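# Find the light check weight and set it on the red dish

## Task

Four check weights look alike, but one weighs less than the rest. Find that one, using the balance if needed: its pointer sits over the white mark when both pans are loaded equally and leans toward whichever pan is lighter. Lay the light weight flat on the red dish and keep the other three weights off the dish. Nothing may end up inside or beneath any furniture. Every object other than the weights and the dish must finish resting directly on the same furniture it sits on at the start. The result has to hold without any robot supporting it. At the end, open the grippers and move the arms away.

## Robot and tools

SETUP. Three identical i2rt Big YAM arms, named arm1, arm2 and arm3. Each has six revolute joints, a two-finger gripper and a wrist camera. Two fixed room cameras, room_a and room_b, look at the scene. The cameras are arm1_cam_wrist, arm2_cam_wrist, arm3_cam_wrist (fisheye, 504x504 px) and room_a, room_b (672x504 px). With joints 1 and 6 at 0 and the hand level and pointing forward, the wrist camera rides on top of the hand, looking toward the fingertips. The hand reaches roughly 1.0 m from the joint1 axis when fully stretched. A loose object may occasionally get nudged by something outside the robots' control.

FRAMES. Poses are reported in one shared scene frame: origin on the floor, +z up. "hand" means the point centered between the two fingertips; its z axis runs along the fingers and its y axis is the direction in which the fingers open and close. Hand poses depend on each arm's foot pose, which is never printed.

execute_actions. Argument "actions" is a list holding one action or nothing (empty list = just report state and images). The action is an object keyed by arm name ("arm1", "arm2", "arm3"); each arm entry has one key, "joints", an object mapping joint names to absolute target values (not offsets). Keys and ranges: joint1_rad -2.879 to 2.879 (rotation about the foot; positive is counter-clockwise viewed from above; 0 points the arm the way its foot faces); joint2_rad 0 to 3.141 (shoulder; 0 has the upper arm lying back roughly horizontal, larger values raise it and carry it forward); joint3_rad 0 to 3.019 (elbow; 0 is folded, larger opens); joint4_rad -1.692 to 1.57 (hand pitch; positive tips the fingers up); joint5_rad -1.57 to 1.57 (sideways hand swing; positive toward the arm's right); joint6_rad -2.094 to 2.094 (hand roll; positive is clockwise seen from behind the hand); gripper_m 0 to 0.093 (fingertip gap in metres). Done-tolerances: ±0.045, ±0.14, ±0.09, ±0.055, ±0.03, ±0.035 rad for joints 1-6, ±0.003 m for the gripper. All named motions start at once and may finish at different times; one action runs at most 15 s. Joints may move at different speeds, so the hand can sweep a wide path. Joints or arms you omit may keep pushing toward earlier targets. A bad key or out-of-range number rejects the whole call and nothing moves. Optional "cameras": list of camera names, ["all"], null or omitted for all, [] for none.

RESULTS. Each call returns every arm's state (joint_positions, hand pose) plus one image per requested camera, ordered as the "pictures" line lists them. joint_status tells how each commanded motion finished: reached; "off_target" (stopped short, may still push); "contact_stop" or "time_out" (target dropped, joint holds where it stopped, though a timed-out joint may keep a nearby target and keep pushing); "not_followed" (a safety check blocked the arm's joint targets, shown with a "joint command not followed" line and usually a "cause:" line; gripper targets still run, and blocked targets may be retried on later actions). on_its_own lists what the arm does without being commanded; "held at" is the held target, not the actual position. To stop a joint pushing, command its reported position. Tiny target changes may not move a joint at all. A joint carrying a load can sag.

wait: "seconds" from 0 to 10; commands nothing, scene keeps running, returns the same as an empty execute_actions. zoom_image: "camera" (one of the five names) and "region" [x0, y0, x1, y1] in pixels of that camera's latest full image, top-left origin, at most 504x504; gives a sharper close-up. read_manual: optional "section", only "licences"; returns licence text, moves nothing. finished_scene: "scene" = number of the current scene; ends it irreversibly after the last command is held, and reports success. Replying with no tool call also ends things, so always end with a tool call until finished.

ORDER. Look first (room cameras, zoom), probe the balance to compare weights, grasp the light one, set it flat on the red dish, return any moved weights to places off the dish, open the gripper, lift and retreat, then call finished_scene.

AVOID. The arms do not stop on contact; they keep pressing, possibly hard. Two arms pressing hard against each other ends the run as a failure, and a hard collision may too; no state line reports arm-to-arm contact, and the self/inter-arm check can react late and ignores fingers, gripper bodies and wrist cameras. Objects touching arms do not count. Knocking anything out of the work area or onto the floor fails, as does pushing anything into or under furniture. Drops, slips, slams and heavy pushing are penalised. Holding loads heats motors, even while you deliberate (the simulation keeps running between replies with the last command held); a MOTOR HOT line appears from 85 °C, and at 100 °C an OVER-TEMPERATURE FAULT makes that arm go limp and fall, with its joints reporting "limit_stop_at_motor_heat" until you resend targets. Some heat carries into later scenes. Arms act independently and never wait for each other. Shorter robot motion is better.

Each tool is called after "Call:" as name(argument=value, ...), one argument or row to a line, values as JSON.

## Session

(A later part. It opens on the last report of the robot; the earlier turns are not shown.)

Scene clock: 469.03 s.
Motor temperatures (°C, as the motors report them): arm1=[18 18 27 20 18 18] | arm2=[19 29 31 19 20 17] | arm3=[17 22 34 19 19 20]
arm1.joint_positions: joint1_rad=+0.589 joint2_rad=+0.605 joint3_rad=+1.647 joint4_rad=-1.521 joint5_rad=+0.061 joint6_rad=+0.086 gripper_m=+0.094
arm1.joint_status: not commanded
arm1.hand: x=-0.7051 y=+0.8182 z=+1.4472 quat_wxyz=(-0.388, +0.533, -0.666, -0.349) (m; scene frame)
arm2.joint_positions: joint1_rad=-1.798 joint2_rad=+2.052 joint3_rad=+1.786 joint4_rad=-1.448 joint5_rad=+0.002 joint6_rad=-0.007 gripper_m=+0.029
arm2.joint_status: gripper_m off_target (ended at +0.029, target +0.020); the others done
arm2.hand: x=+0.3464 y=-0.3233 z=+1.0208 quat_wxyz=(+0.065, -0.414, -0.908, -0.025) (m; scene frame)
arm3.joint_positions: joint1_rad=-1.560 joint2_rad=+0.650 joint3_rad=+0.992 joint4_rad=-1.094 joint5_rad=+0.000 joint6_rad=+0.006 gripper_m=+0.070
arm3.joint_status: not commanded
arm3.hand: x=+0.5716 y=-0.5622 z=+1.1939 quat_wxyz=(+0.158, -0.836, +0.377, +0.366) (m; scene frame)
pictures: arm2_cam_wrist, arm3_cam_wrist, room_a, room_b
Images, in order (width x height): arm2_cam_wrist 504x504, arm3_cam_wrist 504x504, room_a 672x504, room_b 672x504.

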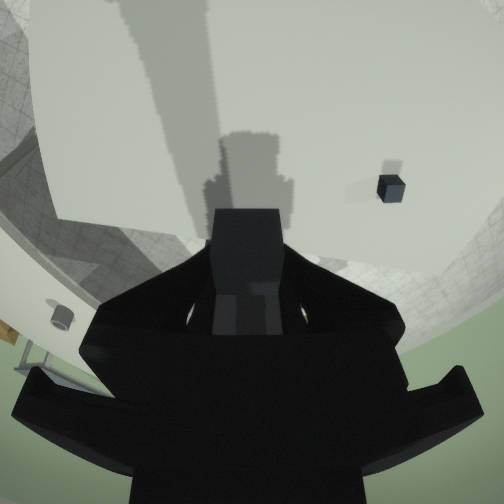

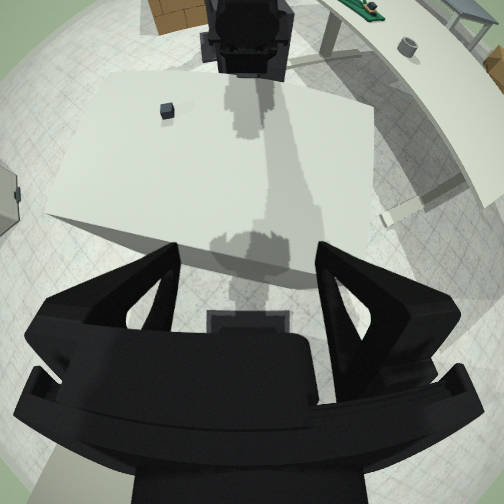

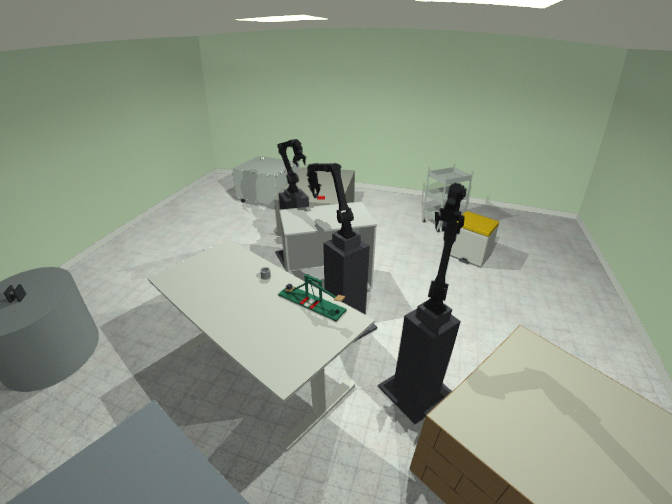

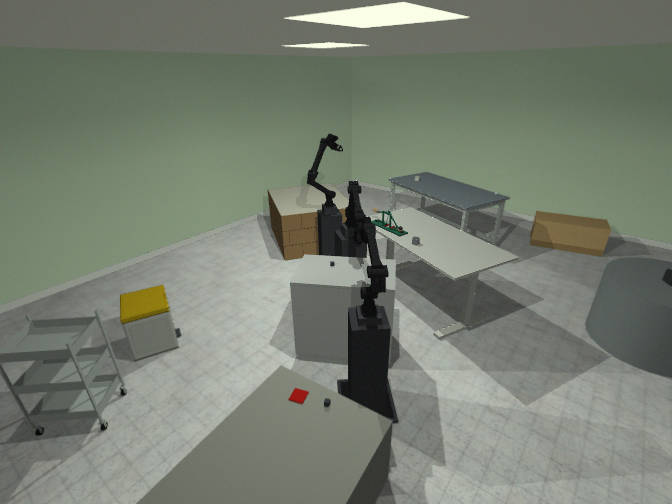

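Call:
execute_actions(
  actions=[
    {"arm2": {"joints": {"joint2_rad": 2.3, "joint3_rad": 1.665, "joint4_rad": -1.125, "gripper_m": 0.02}}},
  ],
  cameras=["arm2_cam_wrist", "arm3_cam_wrist", "room_a", "room_b"],
)

Scene clock: 503.10 s.
Motor temperatures (°C, as the motors report them): arm1=[18 18 27 20 18 18] | arm2=[19 29 31 19 20 17] | arm3=[17 21 36 19 19 20]
arm1.joint_positions: joint1_rad=+0.589 joint2_rad=+0.605 joint3_rad=+1.647 joint4_rad=-1.521 joint5_rad=+0.061 joint6_rad=+0.086 gripper_m=+0.094
arm1.joint_status: not commanded
arm1.hand: x=-0.7051 y=+0.8182 z=+1.4472 quat_wxyz=(-0.388, +0.533, -0.666, -0.349) (m; scene frame)
arm2.joint_positions: joint1_rad=-1.798 joint2_rad=+2.316 joint3_rad=+1.644 joint4_rad=-1.135 joint5_rad=+0.002 joint6_rad=-0.007 gripper_m=+0.029
arm2.joint_status: gripper_m off_target (ended at +0.029, target +0.020); the others done
arm2.hand: x=+0.3321 y=-0.3090 z=+0.8157 quat_wxyz=(+0.107, -0.412, -0.904, -0.045) (m; scene frame)
arm3.joint_positions: joint1_rad=-1.560 joint2_rad=+0.650 joint3_rad=+0.992 joint4_rad=-1.094 joint5_rad=+0.000 joint6_rad=+0.006 gripper_m=+0.070
arm3.joint_status: not commanded
arm3.hand: x=+0.5716 y=-0.5622 z=+1.1939 quat_wxyz=(+0.158, -0.836, +0.377, +0.366) (m; scene frame)
pictures: arm2_cam_wrist, arm3_cam_wrist, room_a, room_b
Images, in order (width x height): arm2_cam_wrist 504x504, arm3_cam_wrist 504x504, room_a 672x504, room_b 672x504.

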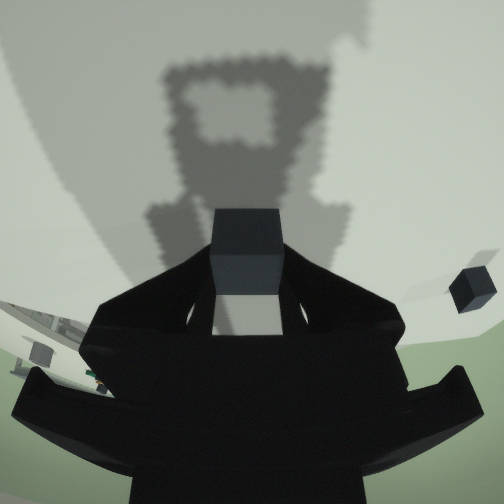

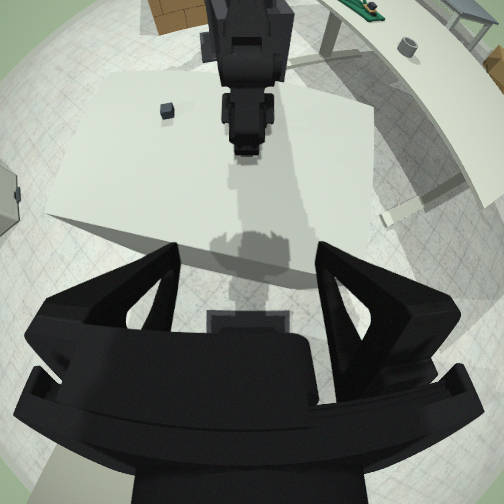

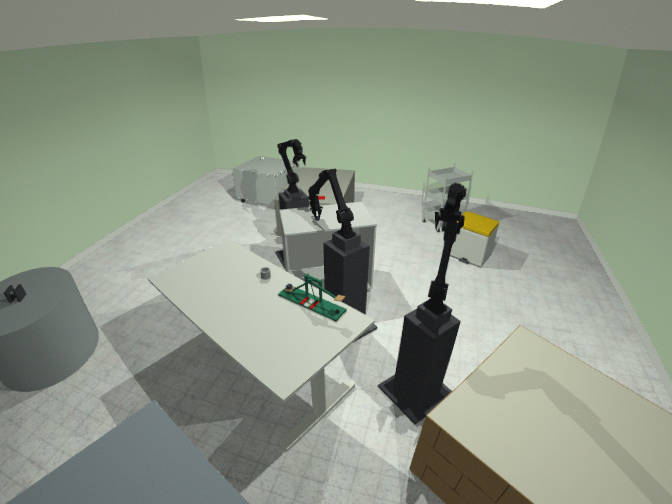

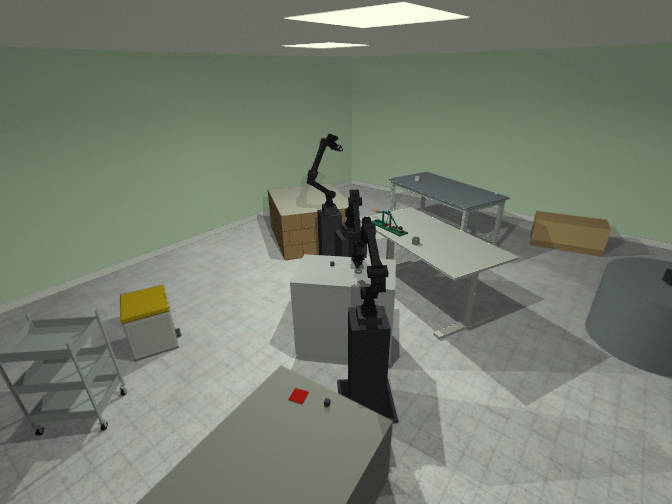

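Call:
zoom_image(
  camera="room_b",
  region=[320, 240, 390, 290],
)

Call:
zoom_image(
  camera="room_a",
  region=[290, 190, 350, 235],
)

Call:
zoom_image(
  camera="arm2_cam_wrist",
  region=[424, 240, 504, 320],
)

Region (320, 240, 390, 290) of room_b's 672x504 image, scaled by 7.200, with more detail than that image has; it fills the top 360 rows of this view, and the rest is white.

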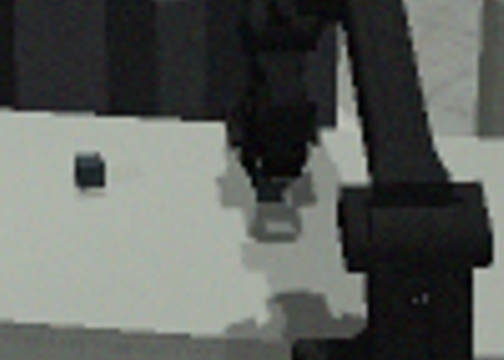

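Region (290, 190, 350, 235) of room_a's 672x504 image, scaled by 8.400, with more detail than that image has; it fills the top 378 rows of this view, and the rest is white.

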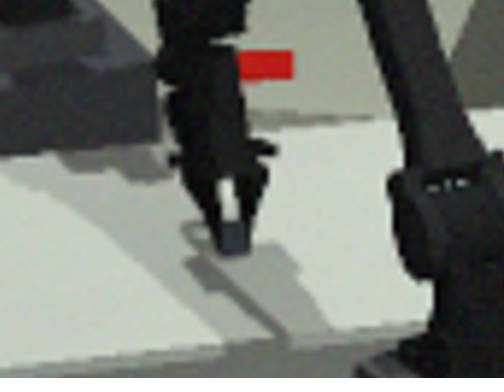

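Region (424, 240, 504, 320) of arm2_cam_wrist's 504x504 image, scaled by 6.300, with more detail than that image has.

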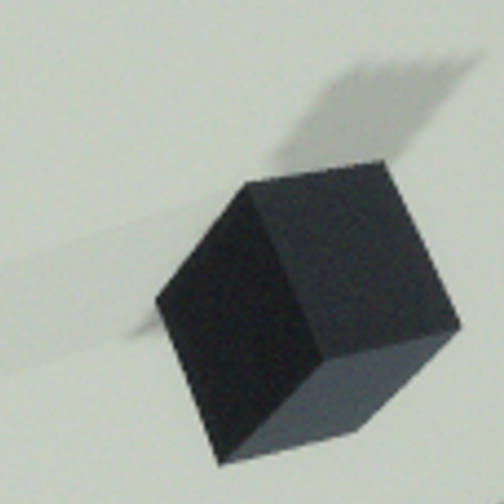

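Call:
execute_actions(
  actions=[
    {"arm2": {"joints": {"joint2_rad": 2.36, "joint4_rad": -1.095, "gripper_m": 0.02}}},
  ],
  cameras=["arm2_cam_wrist", "room_a"],
)

Scene clock: 529.07 s.
Motor temperatures (°C, as the motors report them): arm1=[18 18 27 20 18 18] | arm2=[19 31 31 19 20 17] | arm3=[17 21 37 19 19 20]
arm1.joint_positions: joint1_rad=+0.589 joint2_rad=+0.605 joint3_rad=+1.647 joint4_rad=-1.521 joint5_rad=+0.061 joint6_rad=+0.086 gripper_m=+0.094
arm1.joint_status: not commanded
arm1.hand: x=-0.7051 y=+0.8182 z=+1.4472 quat_wxyz=(-0.388, +0.533, -0.666, -0.349) (m; scene frame)
arm2.joint_positions: joint1_rad=-1.798 joint2_rad=+2.321 joint3_rad=+1.644 joint4_rad=-1.105 joint5_rad=+0.002 joint6_rad=-0.007 gripper_m=+0.029
arm2.joint_status: gripper_m off_target (ended at +0.029, target +0.020); the others done
arm2.hand: x=+0.3360 y=-0.3135 z=+0.8113 quat_wxyz=(+0.096, -0.413, -0.905, -0.040) (m; scene frame)
arm3.joint_positions: joint1_rad=-1.560 joint2_rad=+0.650 joint3_rad=+0.992 joint4_rad=-1.094 joint5_rad=+0.000 joint6_rad=+0.006 gripper_m=+0.070
arm3.joint_status: not commanded
arm3.hand: x=+0.5716 y=-0.5622 z=+1.1939 quat_wxyz=(+0.158, -0.836, +0.377, +0.366) (m; scene frame)
pictures: arm2_cam_wrist, room_a
Images, in order (width x height): arm2_cam_wrist 504x504, room_a 672x504.

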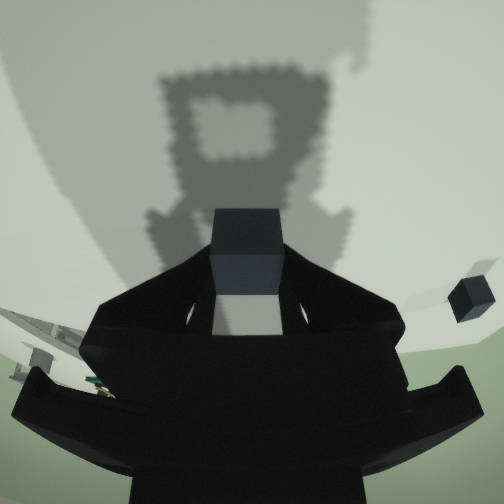

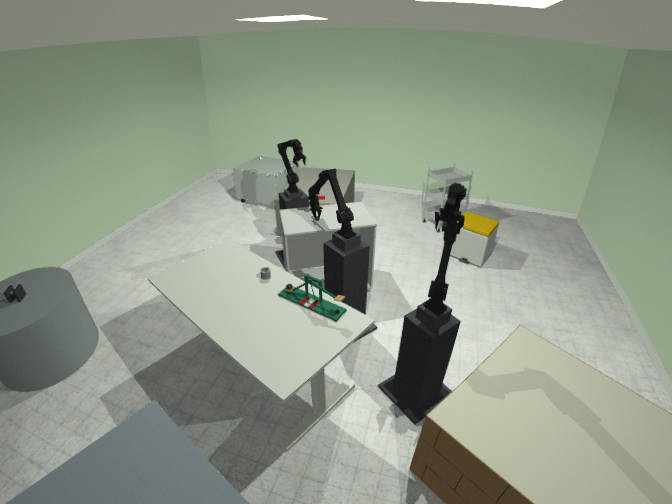

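Call:
execute_actions(
  actions=[
    {"arm2": {"joints": {"joint2_rad": 2.378, "gripper_m": 0.02}}},
  ],
  cameras=["arm2_cam_wrist", "room_a"],
)

Scene clock: 533.37 s.
Motor temperatures (°C, as the motors report them): arm1=[18 18 27 20 18 18] | arm2=[19 31 31 19 20 17] | arm3=[17 21 37 19 19 20]
arm1.joint_positions: joint1_rad=+0.589 joint2_rad=+0.605 joint3_rad=+1.647 joint4_rad=-1.521 joint5_rad=+0.061 joint6_rad=+0.086 gripper_m=+0.094
arm1.joint_status: not commanded
arm1.hand: x=-0.7051 y=+0.8182 z=+1.4472 quat_wxyz=(-0.388, +0.533, -0.666, -0.349) (m; scene frame)
arm2.joint_positions: joint1_rad=-1.798 joint2_rad=+2.326 joint3_rad=+1.645 joint4_rad=-1.104 joint5_rad=+0.001 joint6_rad=-0.007 gripper_m=+0.029
arm2.joint_status: gripper_m off_target (ended at +0.029, target +0.020); the others done
arm2.hand: x=+0.3354 y=-0.3128 z=+0.8086 quat_wxyz=(+0.098, -0.413, -0.905, -0.041) (m; scene frame)
arm3.joint_positions: joint1_rad=-1.560 joint2_rad=+0.650 joint3_rad=+0.992 joint4_rad=-1.094 joint5_rad=+0.000 joint6_rad=+0.006 gripper_m=+0.070
arm3.joint_status: not commanded
arm3.hand: x=+0.5716 y=-0.5622 z=+1.1939 quat_wxyz=(+0.158, -0.836, +0.377, +0.366) (m; scene frame)
pictures: arm2_cam_wrist, room_a
Images, in order (width x height): arm2_cam_wrist 504x504, room_a 672x504.

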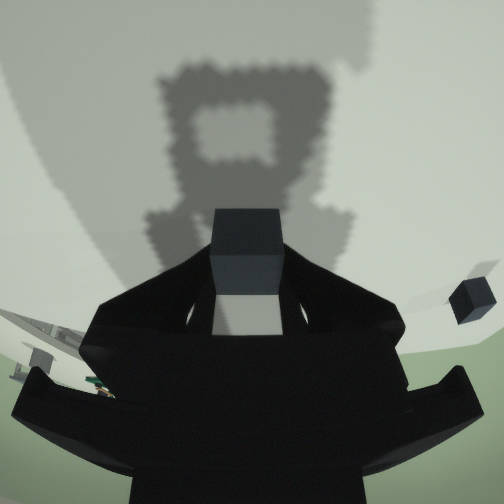

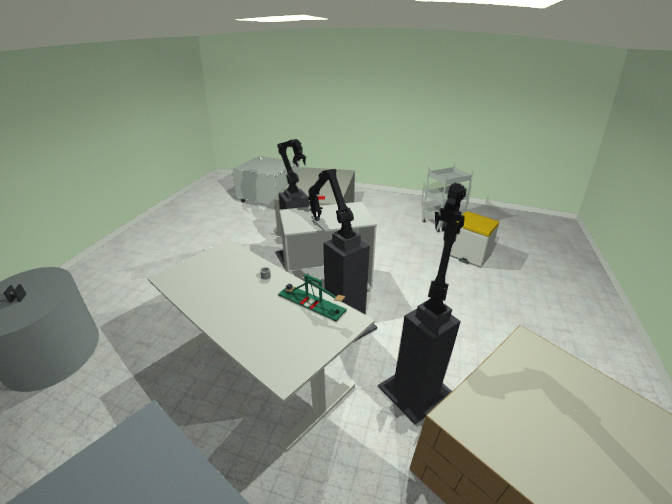

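Call:
execute_actions(
  actions=[
    {"arm2": {"joints": {"joint2_rad": 2.34, "gripper_m": 0.06}}},
  ],
  cameras=["arm2_cam_wrist"],
)

Scene clock: 538.53 s.
Motor temperatures (°C, as the motors report them): arm1=[18 18 27 20 18 18] | arm2=[19 30 31 19 20 17] | arm3=[17 21 37 19 19 20]
arm1.joint_positions: joint1_rad=+0.589 joint2_rad=+0.605 joint3_rad=+1.647 joint4_rad=-1.521 joint5_rad=+0.061 joint6_rad=+0.086 gripper_m=+0.094
arm1.joint_status: not commanded
arm1.hand: x=-0.7051 y=+0.8182 z=+1.4472 quat_wxyz=(-0.388, +0.533, -0.666, -0.349) (m; scene frame)
arm2.joint_positions: joint1_rad=-1.798 joint2_rad=+2.326 joint3_rad=+1.645 joint4_rad=-1.104 joint5_rad=+0.001 joint6_rad=-0.007 gripper_m=+0.060
arm2.joint_status: all done
arm2.hand: x=+0.3354 y=-0.3128 z=+0.8086 quat_wxyz=(+0.098, -0.413, -0.905, -0.041) (m; scene frame)
arm3.joint_positions: joint1_rad=-1.560 joint2_rad=+0.650 joint3_rad=+0.992 joint4_rad=-1.094 joint5_rad=+0.000 joint6_rad=+0.006 gripper_m=+0.070
arm3.joint_status: not commanded
arm3.hand: x=+0.5716 y=-0.5622 z=+1.1939 quat_wxyz=(+0.158, -0.836, +0.377, +0.366) (m; scene frame)
pictures: arm2_cam_wrist
Images, in order (width x height): arm2_cam_wrist 504x504.

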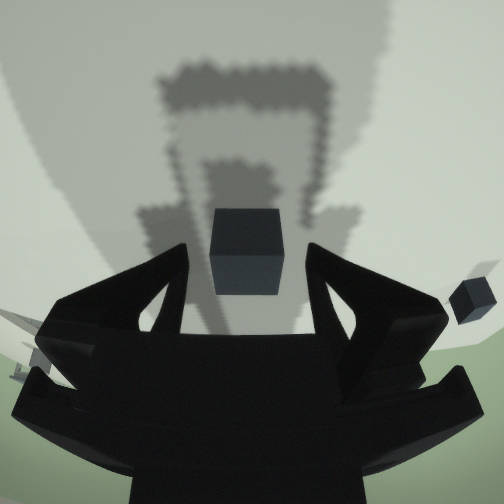

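Call:
execute_actions(
  actions=[
    {"arm2": {"joints": {"joint2_rad": 1.5, "joint4_rad": -1.5}}},
  ],
  cameras=["arm3_cam_wrist", "room_a"],
)

Scene clock: 558.60 s.
Motor temperatures (°C, as the motors report them): arm1=[18 18 28 20 18 18] | arm2=[19 30 31 19 20 17] | arm3=[17 20 38 19 19 20]
arm1.joint_positions: joint1_rad=+0.589 joint2_rad=+0.605 joint3_rad=+1.647 joint4_rad=-1.521 joint5_rad=+0.061 joint6_rad=+0.086 gripper_m=+0.094
arm1.joint_status: not commanded
arm1.hand: x=-0.7051 y=+0.8182 z=+1.4472 quat_wxyz=(-0.388, +0.533, -0.666, -0.349) (m; scene frame)
arm2.joint_positions: joint1_rad=-1.798 joint2_rad=+1.473 joint3_rad=+1.662 joint4_rad=-1.490 joint5_rad=+0.001 joint6_rad=-0.007 gripper_m=+0.060
arm2.joint_status: all done
arm2.hand: x=+0.2837 y=-0.2472 z=+1.2779 quat_wxyz=(-0.121, -0.410, -0.902, +0.061) (m; scene frame)
arm3.joint_positions: joint1_rad=-1.560 joint2_rad=+0.650 joint3_rad=+0.992 joint4_rad=-1.094 joint5_rad=+0.000 joint6_rad=+0.006 gripper_m=+0.070
arm3.joint_status: not commanded
arm3.hand: x=+0.5716 y=-0.5622 z=+1.1939 quat_wxyz=(+0.158, -0.836, +0.377, +0.366) (m; scene frame)
pictures: arm3_cam_wrist, room_a
Images, in order (width x height): arm3_cam_wrist 504x504, room_a 672x504.

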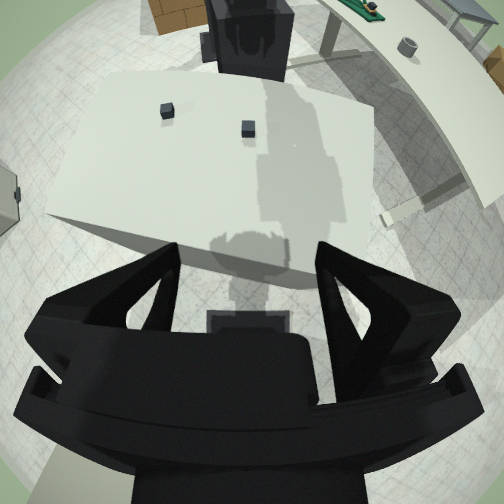

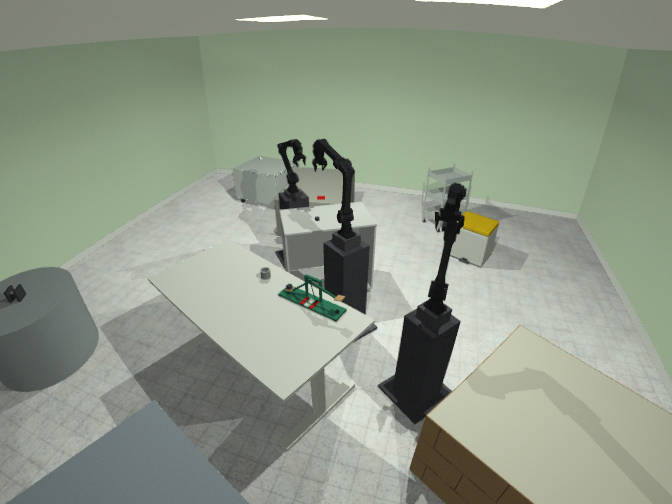

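Call:
execute_actions(
  actions=[
    {"arm2": {"joints": {"joint1_rad": -0.6, "joint2_rad": 0.8}}, "arm3": {"joints": {"joint1_rad": -1.56, "joint2_rad": 2.165, "joint3_rad": 1.815, "joint4_rad": -1.205, "gripper_m": 0.07}}},
  ],
  cameras=["arm3_cam_wrist", "room_a"],
)

Scene clock: 581.23 s.
Motor temperatures (°C, as the motors report them): arm1=[18 18 28 20 18 18] | arm2=[19 28 32 19 20 17] | arm3=[17 21 39 19 19 20]
arm1.joint_positions: joint1_rad=+0.589 joint2_rad=+0.605 joint3_rad=+1.647 joint4_rad=-1.521 joint5_rad=+0.061 joint6_rad=+0.086 gripper_m=+0.094
arm1.joint_status: not commanded
arm1.hand: x=-0.7051 y=+0.8182 z=+1.4472 quat_wxyz=(-0.388, +0.533, -0.666, -0.349) (m; scene frame)
arm2.joint_positions: joint1_rad=-0.611 joint2_rad=+0.800 joint3_rad=+1.667 joint4_rad=-1.490 joint5_rad=-0.002 joint6_rad=-0.006 gripper_m=+0.060
arm2.joint_status: all done
arm2.hand: x=+0.2043 y=+0.2104 z=+1.5235 quat_wxyz=(-0.448, +0.149, -0.879, -0.070) (m; scene frame)
arm3.joint_positions: joint1_rad=-1.560 joint2_rad=+2.172 joint3_rad=+1.777 joint4_rad=-1.193 joint5_rad=+0.000 joint6_rad=+0.006 gripper_m=+0.070
arm3.joint_status: all done
arm3.hand: x=+0.3418 y=-0.3119 z=+0.8316 quat_wxyz=(-0.007, -0.912, +0.409, -0.006) (m; scene frame)
pictures: arm3_cam_wrist, room_a
Images, in order (width x height): arm3_cam_wrist 504x504, room_a 672x504.

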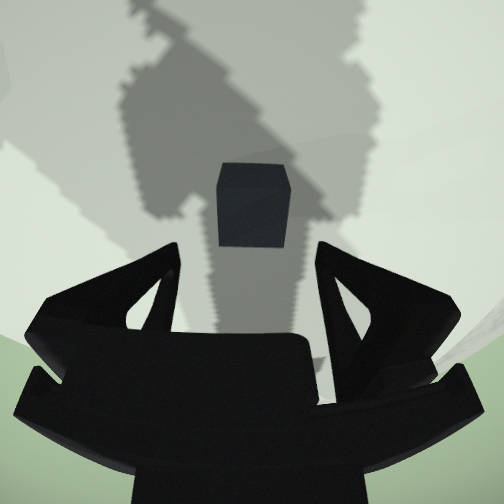

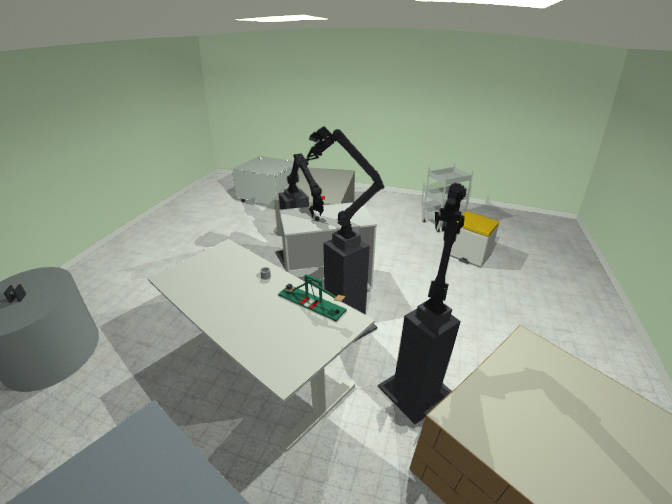

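Call:
zoom_image(
  camera="arm3_cam_wrist",
  region=[160, 130, 340, 310],
)

Region (160, 130, 340, 310) of arm3_cam_wrist's 504x504 image, scaled by 2.800, with more detail than that image has.

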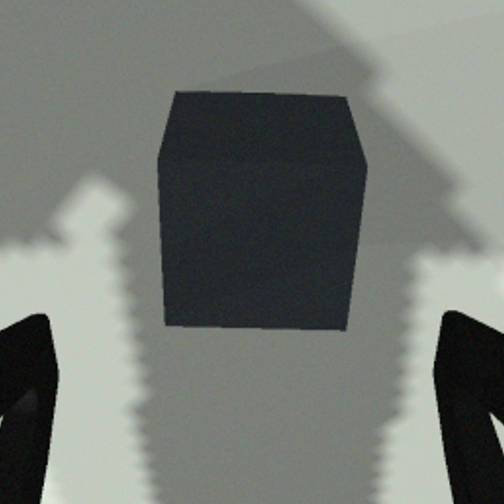

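Call:
execute_actions(
  actions=[
    {"arm3": {"joints": {"joint2_rad": 2.23, "joint3_rad": 1.845, "joint4_rad": -1.115, "gripper_m": 0.06}}},
  ],
  cameras=["arm3_cam_wrist"],
)

Scene clock: 608.47 s.
Motor temperatures (°C, as the motors report them): arm1=[18 18 28 20 18 18] | arm2=[19 25 31 19 20 17] | arm3=[17 26 40 18 19 20]
arm1.joint_positions: joint1_rad=+0.589 joint2_rad=+0.605 joint3_rad=+1.647 joint4_rad=-1.521 joint5_rad=+0.061 joint6_rad=+0.086 gripper_m=+0.094
arm1.joint_status: not commanded
arm1.hand: x=-0.7051 y=+0.8182 z=+1.4472 quat_wxyz=(-0.388, +0.533, -0.666, -0.349) (m; scene frame)
arm2.joint_positions: joint1_rad=-0.611 joint2_rad=+0.800 joint3_rad=+1.667 joint4_rad=-1.490 joint5_rad=-0.002 joint6_rad=-0.006 gripper_m=+0.060
arm2.joint_status: not commanded
arm2.hand: x=+0.2043 y=+0.2104 z=+1.5235 quat_wxyz=(-0.448, +0.149, -0.879, -0.070) (m; scene frame)
arm3.joint_positions: joint1_rad=-1.560 joint2_rad=+2.220 joint3_rad=+1.802 joint4_rad=-1.131 joint5_rad=+0.001 joint6_rad=+0.006 gripper_m=+0.060
arm3.joint_status: all done
arm3.hand: x=+0.3288 y=-0.2980 z=+0.8102 quat_wxyz=(+0.001, -0.912, +0.409, +0.012) (m; scene frame)
pictures: arm3_cam_wrist
Images, in order (width x height): arm3_cam_wrist 504x504.

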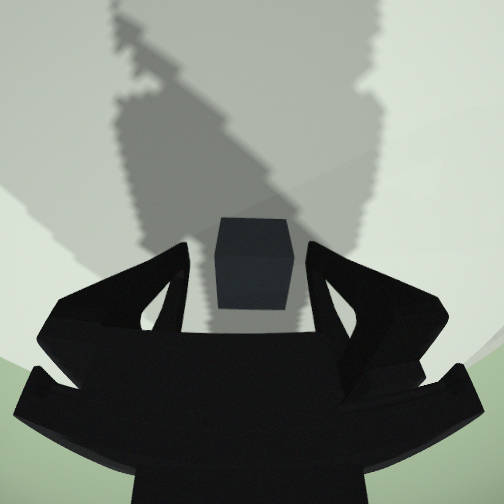

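Call:
execute_actions(
  actions=[
    {"arm3": {"joints": {"gripper_m": 0.02}}},
  ],
  cameras=["arm3_cam_wrist"],
)

Scene clock: 612.10 s.
Motor temperatures (°C, as the motors report them): arm1=[18 18 28 20 18 18] | arm2=[19 25 30 19 20 17] | arm3=[17 26 41 18 19 20]
arm1.joint_positions: joint1_rad=+0.589 joint2_rad=+0.605 joint3_rad=+1.647 joint4_rad=-1.521 joint5_rad=+0.061 joint6_rad=+0.086 gripper_m=+0.094
arm1.joint_status: not commanded
arm1.hand: x=-0.7051 y=+0.8182 z=+1.4472 quat_wxyz=(-0.388, +0.533, -0.666, -0.349) (m; scene frame)
arm2.joint_positions: joint1_rad=-0.611 joint2_rad=+0.800 joint3_rad=+1.667 joint4_rad=-1.490 joint5_rad=-0.002 joint6_rad=-0.006 gripper_m=+0.060
arm2.joint_status: not commanded
arm2.hand: x=+0.2043 y=+0.2104 z=+1.5235 quat_wxyz=(-0.448, +0.149, -0.879, -0.070) (m; scene frame)
arm3.joint_positions: joint1_rad=-1.560 joint2_rad=+2.220 joint3_rad=+1.802 joint4_rad=-1.131 joint5_rad=+0.001 joint6_rad=+0.006 gripper_m=+0.030
arm3.joint_status: gripper_m off_target (ended at +0.030, target +0.020)
arm3.hand: x=+0.3288 y=-0.2980 z=+0.8102 quat_wxyz=(+0.001, -0.912, +0.409, +0.012) (m; scene frame)
pictures: arm3_cam_wrist
Images, in order (width x height): arm3_cam_wrist 504x504.

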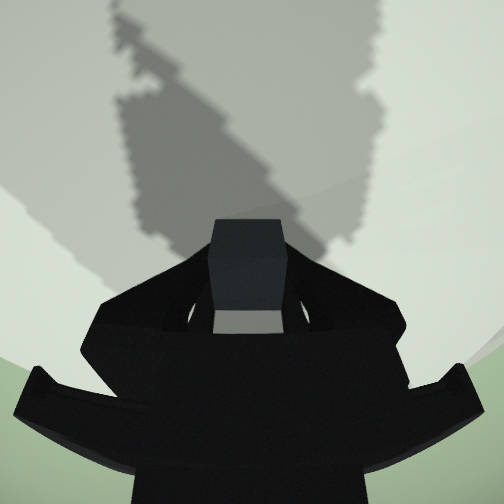

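Call:
execute_actions(
  actions=[
    {"arm3": {"joints": {"joint1_rad": 0.688, "joint2_rad": 2.0, "gripper_m": 0.02}}},
  ],
  cameras=["arm3_cam_wrist", "room_b"],
)

Call:
execute_actions(
  actions=[
    {"arm3": {"joints": {"joint1_rad": 0.688, "joint2_rad": 2.505, "joint3_rad": 1.615, "joint4_rad": -0.62, "gripper_m": 0.02}}},
  ],
  cameras=["arm3_cam_wrist", "room_b"],
)

Scene clock: 641.63 s.
Motor temperatures (°C, as the motors report them): arm1=[18 18 28 20 18 18] | arm2=[19 24 30 19 20 17] | arm3=[17 27 42 19 19 20]
arm1.joint_positions: joint1_rad=+0.589 joint2_rad=+0.605 joint3_rad=+1.647 joint4_rad=-1.521 joint5_rad=+0.061 joint6_rad=+0.086 gripper_m=+0.094
arm1.joint_status: not commanded
arm1.hand: x=-0.7051 y=+0.8182 z=+1.4472 quat_wxyz=(-0.388, +0.533, -0.666, -0.349) (m; scene frame)
arm2.joint_positions: joint1_rad=-0.611 joint2_rad=+0.800 joint3_rad=+1.667 joint4_rad=-1.490 joint5_rad=-0.002 joint6_rad=-0.006 gripper_m=+0.060
arm2.joint_status: not commanded
arm2.hand: x=+0.2043 y=+0.2104 z=+1.5235 quat_wxyz=(-0.448, +0.149, -0.879, -0.070) (m; scene frame)
arm3.joint_positions: joint1_rad=+0.687 joint2_rad=+2.024 joint3_rad=+1.833 joint4_rad=-1.114 joint5_rad=-0.002 joint6_rad=+0.006 gripper_m=+0.030
arm3.joint_status: gripper_m off_target (ended at +0.030, target +0.020); the others done
arm3.hand: x=+0.6606 y=-1.4666 z=+0.9552 quat_wxyz=(-0.087, -0.756, -0.640, +0.104) (m; scene frame)
pictures: arm3_cam_wrist, room_b
Images, in order (width x height): arm3_cam_wrist 504x504, room_b 672x504.

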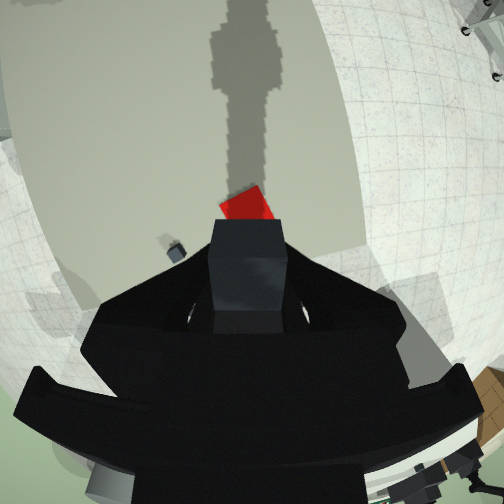

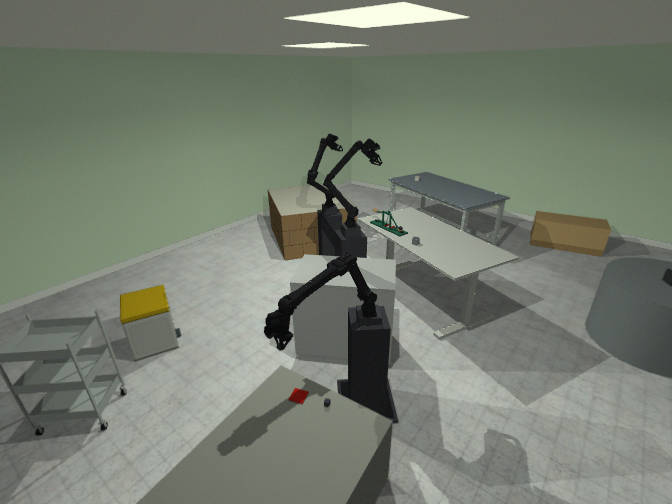

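Scene clock: 643.13 s.
Motor temperatures (°C, as the motors report them): arm1=[18 18 28 20 18 18] | arm2=[19 24 30 19 20 17] | arm3=[17 27 41 19 19 20]
arm1.joint_positions: joint1_rad=+0.589 joint2_rad=+0.605 joint3_rad=+1.647 joint4_rad=-1.521 joint5_rad=+0.061 joint6_rad=+0.086 gripper_m=+0.094
arm1.joint_status: not commanded
arm1.hand: x=-0.7051 y=+0.8182 z=+1.4472 quat_wxyz=(-0.388, +0.533, -0.666, -0.349) (m; scene frame)
arm2.joint_positions: joint1_rad=-0.611 joint2_rad=+0.800 joint3_rad=+1.667 joint4_rad=-1.490 joint5_rad=-0.002 joint6_rad=-0.006 gripper_m=+0.060
arm2.joint_status: not commanded
arm2.hand: x=+0.2043 y=+0.2104 z=+1.5235 quat_wxyz=(-0.448, +0.149, -0.879, -0.070) (m; scene frame)
arm3.joint_positions: joint1_rad=+0.687 joint2_rad=+2.505 joint3_rad=+1.588 joint4_rad=-0.634 joint5_rad=-0.002 joint6_rad=+0.005 gripper_m=+0.030
arm3.joint_status: gripper_m off_target (ended at +0.030, target +0.020); the others done
arm3.hand: x=+0.6714 y=-1.3851 z=+0.5748 quat_wxyz=(-0.007, -0.763, -0.646, +0.011) (m; scene frame)
pictures: arm3_cam_wrist, room_b
Images, in order (width x height): arm3_cam_wrist 504x504, room_b 672x504.

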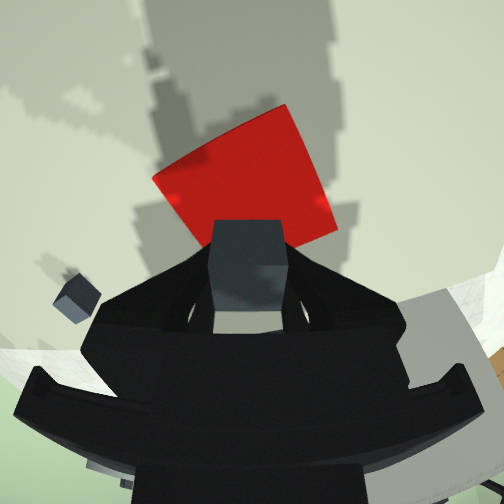

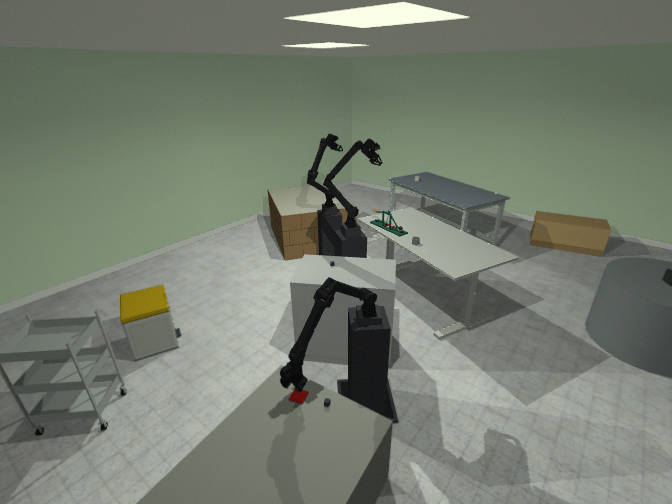

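Call:
execute_actions(
  actions=[
    {"arm3": {"joints": {"joint2_rad": 2.583, "joint3_rad": 1.674, "joint4_rad": -0.592, "gripper_m": 0.02}}},
  ],
  cameras=["arm3_cam_wrist", "room_b"],
)

Scene clock: 663.83 s.
Motor temperatures (°C, as the motors report them): arm1=[18 18 28 20 18 18] | arm2=[19 24 30 19 20 17] | arm3=[17 28 38 19 19 20]
arm1.joint_positions: joint1_rad=+0.589 joint2_rad=+0.605 joint3_rad=+1.647 joint4_rad=-1.521 joint5_rad=+0.061 joint6_rad=+0.086 gripper_m=+0.094
arm1.joint_status: not commanded
arm1.hand: x=-0.7051 y=+0.8182 z=+1.4472 quat_wxyz=(-0.388, +0.533, -0.666, -0.349) (m; scene frame)
arm2.joint_positions: joint1_rad=-0.611 joint2_rad=+0.800 joint3_rad=+1.667 joint4_rad=-1.490 joint5_rad=-0.002 joint6_rad=-0.006 gripper_m=+0.060
arm2.joint_status: not commanded
arm2.hand: x=+0.2043 y=+0.2104 z=+1.5235 quat_wxyz=(-0.448, +0.149, -0.879, -0.070) (m; scene frame)
arm3.joint_positions: joint1_rad=+0.687 joint2_rad=+2.588 joint3_rad=+1.644 joint4_rad=-0.605 joint5_rad=-0.002 joint6_rad=+0.005 gripper_m=+0.030
arm3.joint_status: gripper_m off_target (ended at +0.030, target +0.020); the others done
arm3.hand: x=+0.6703 y=-1.3905 z=+0.5395 quat_wxyz=(-0.007, -0.763, -0.646, +0.012) (m; scene frame)
pictures: arm3_cam_wrist, room_b
Images, in order (width x height): arm3_cam_wrist 504x504, room_b 672x504.

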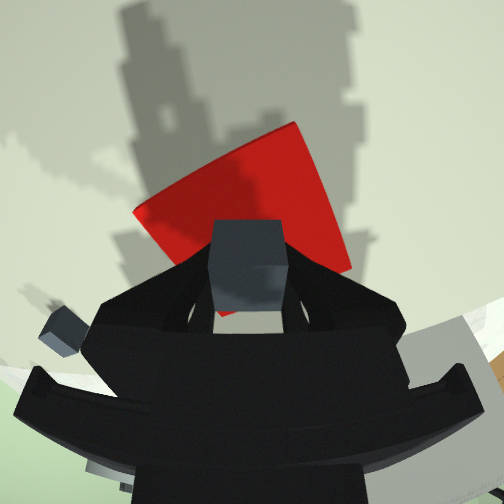

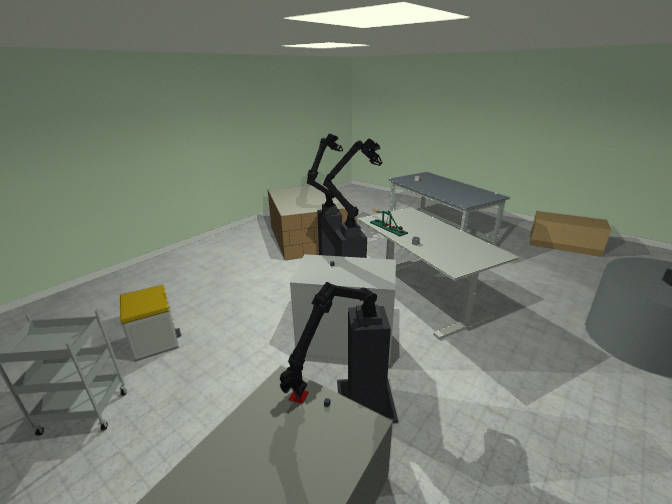

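Call:
execute_actions(
  actions=[
    {"arm3": {"joints": {"joint2_rad": 2.62, "gripper_m": 0.02}}},
  ],
  cameras=["arm3_cam_wrist"],
)

Scene clock: 673.27 s.
Motor temperatures (°C, as the motors report them): arm1=[18 18 28 20 18 18] | arm2=[19 24 30 19 20 17] | arm3=[17 28 37 19 19 20]
arm1.joint_positions: joint1_rad=+0.589 joint2_rad=+0.605 joint3_rad=+1.647 joint4_rad=-1.521 joint5_rad=+0.061 joint6_rad=+0.086 gripper_m=+0.094
arm1.joint_status: not commanded
arm1.hand: x=-0.7051 y=+0.8182 z=+1.4472 quat_wxyz=(-0.388, +0.533, -0.666, -0.349) (m; scene frame)
arm2.joint_positions: joint1_rad=-0.611 joint2_rad=+0.800 joint3_rad=+1.667 joint4_rad=-1.490 joint5_rad=-0.002 joint6_rad=-0.006 gripper_m=+0.060
arm2.joint_status: not commanded
arm2.hand: x=+0.2043 y=+0.2104 z=+1.5235 quat_wxyz=(-0.448, +0.149, -0.879, -0.070) (m; scene frame)
arm3.joint_positions: joint1_rad=+0.687 joint2_rad=+2.601 joint3_rad=+1.647 joint4_rad=-0.604 joint5_rad=-0.002 joint6_rad=+0.005 gripper_m=+0.030
arm3.joint_status: gripper_m off_target (ended at +0.030, target +0.020); the others done
arm3.hand: x=+0.6708 y=-1.3869 z=+0.5327 quat_wxyz=(-0.004, -0.763, -0.646, +0.008) (m; scene frame)
pictures: arm3_cam_wrist
Images, in order (width x height): arm3_cam_wrist 504x504.

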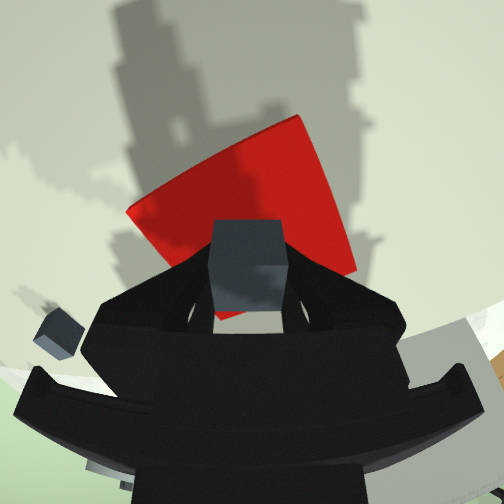

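Call:
execute_actions(
  actions=[
    {"arm3": {"joints": {"joint2_rad": 2.6, "gripper_m": 0.06}}},
  ],
  cameras=["arm3_cam_wrist"],
)

Call:
execute_actions(
  actions=[
    {"arm3": {"joints": {"joint2_rad": 2.2}}},
  ],
)

Scene clock: 676.77 s.
Motor temperatures (°C, as the motors report them): arm1=[18 18 28 20 18 18] | arm2=[19 24 30 19 20 17] | arm3=[17 28 37 19 19 20]
arm1.joint_positions: joint1_rad=+0.589 joint2_rad=+0.605 joint3_rad=+1.647 joint4_rad=-1.521 joint5_rad=+0.061 joint6_rad=+0.086 gripper_m=+0.094
arm1.joint_status: not commanded
arm1.hand: x=-0.7051 y=+0.8182 z=+1.4472 quat_wxyz=(-0.388, +0.533, -0.666, -0.349) (m; scene frame)
arm2.joint_positions: joint1_rad=-0.611 joint2_rad=+0.800 joint3_rad=+1.667 joint4_rad=-1.490 joint5_rad=-0.002 joint6_rad=-0.006 gripper_m=+0.060
arm2.joint_status: not commanded
arm2.hand: x=+0.2043 y=+0.2104 z=+1.5235 quat_wxyz=(-0.448, +0.149, -0.879, -0.070) (m; scene frame)
arm3.joint_positions: joint1_rad=+0.687 joint2_rad=+2.601 joint3_rad=+1.647 joint4_rad=-0.604 joint5_rad=-0.002 joint6_rad=+0.005 gripper_m=+0.060
arm3.joint_status: all done
arm3.hand: x=+0.6708 y=-1.3869 z=+0.5327 quat_wxyz=(-0.004, -0.763, -0.646, +0.008) (m; scene frame)
pictures: arm3_cam_wrist
Images, in order (width x height): arm3_cam_wrist 504x504.

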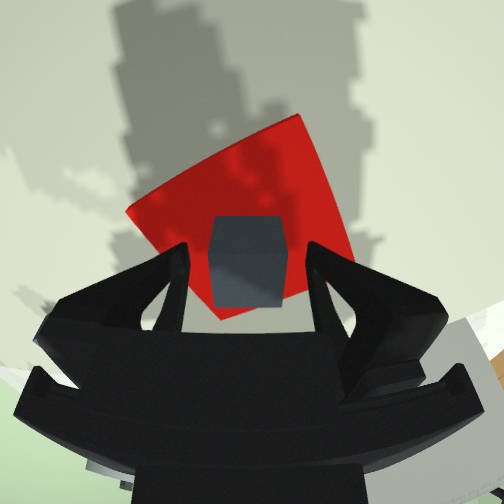

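Scene clock: 678.33 s.
Motor temperatures (°C, as the motors report them): arm1=[18 18 28 20 18 18] | arm2=[19 23 30 19 20 17] | arm3=[17 28 37 19 19 20]
arm1.joint_positions: joint1_rad=+0.589 joint2_rad=+0.605 joint3_rad=+1.647 joint4_rad=-1.521 joint5_rad=+0.061 joint6_rad=+0.086 gripper_m=+0.094
arm1.joint_status: not commanded
arm1.hand: x=-0.7051 y=+0.8182 z=+1.4472 quat_wxyz=(-0.388, +0.533, -0.666, -0.349) (m; scene frame)
arm2.joint_positions: joint1_rad=-0.611 joint2_rad=+0.800 joint3_rad=+1.667 joint4_rad=-1.490 joint5_rad=-0.002 joint6_rad=-0.006 gripper_m=+0.060
arm2.joint_status: not commanded
arm2.hand: x=+0.2043 y=+0.2104 z=+1.5235 quat_wxyz=(-0.448, +0.149, -0.879, -0.070) (m; scene frame)
arm3.joint_positions: joint1_rad=+0.687 joint2_rad=+2.209 joint3_rad=+1.671 joint4_rad=-0.600 joint5_rad=-0.002 joint6_rad=+0.005 gripper_m=+0.060
arm3.joint_status: all done
arm3.hand: x=+0.6523 y=-1.5116 z=+0.7992 quat_wxyz=(-0.140, -0.744, -0.631, +0.167) (m; scene frame)
pictures: arm1_cam_wrist, arm2_cam_wrist, arm3_cam_wrist, room_a, room_b
Images, in order (width x height): arm1_cam_wrist 504x504, arm2_cam_wrist 504x504, arm3_cam_wrist 504x504, room_a 672x504, room_b 672x504.

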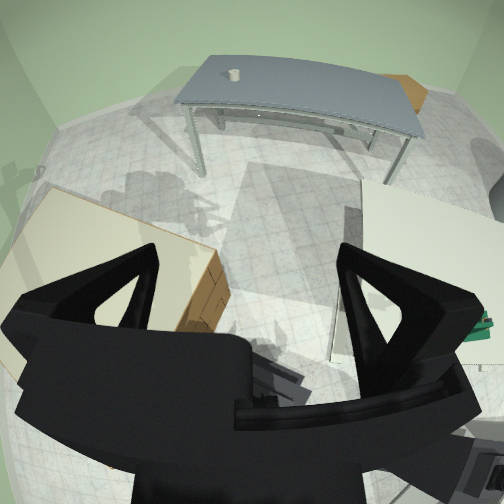

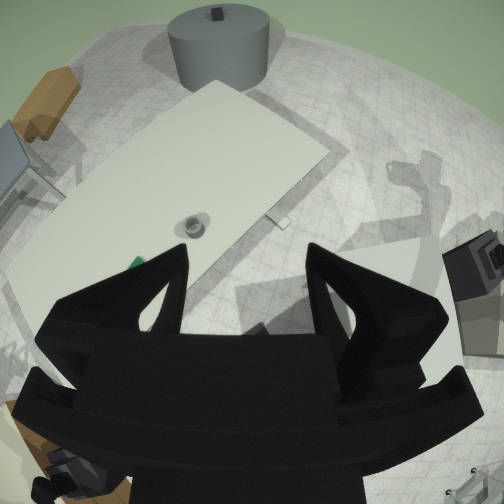

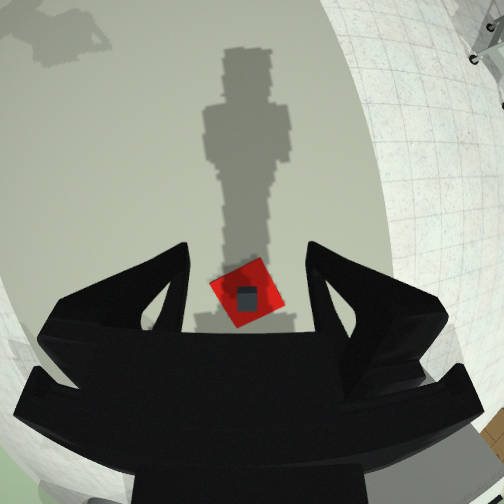

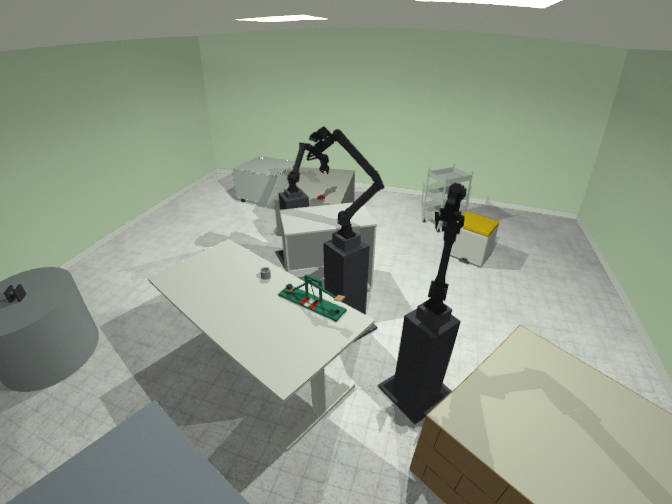

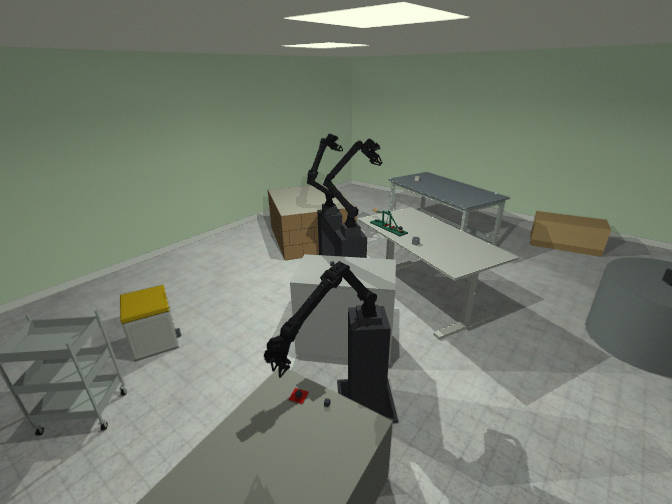

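The weight sits flat in the middle of the dish and the arm is clear.

Call:
finished_scene(
  scene=1,
)

The scene is finished: the task was done.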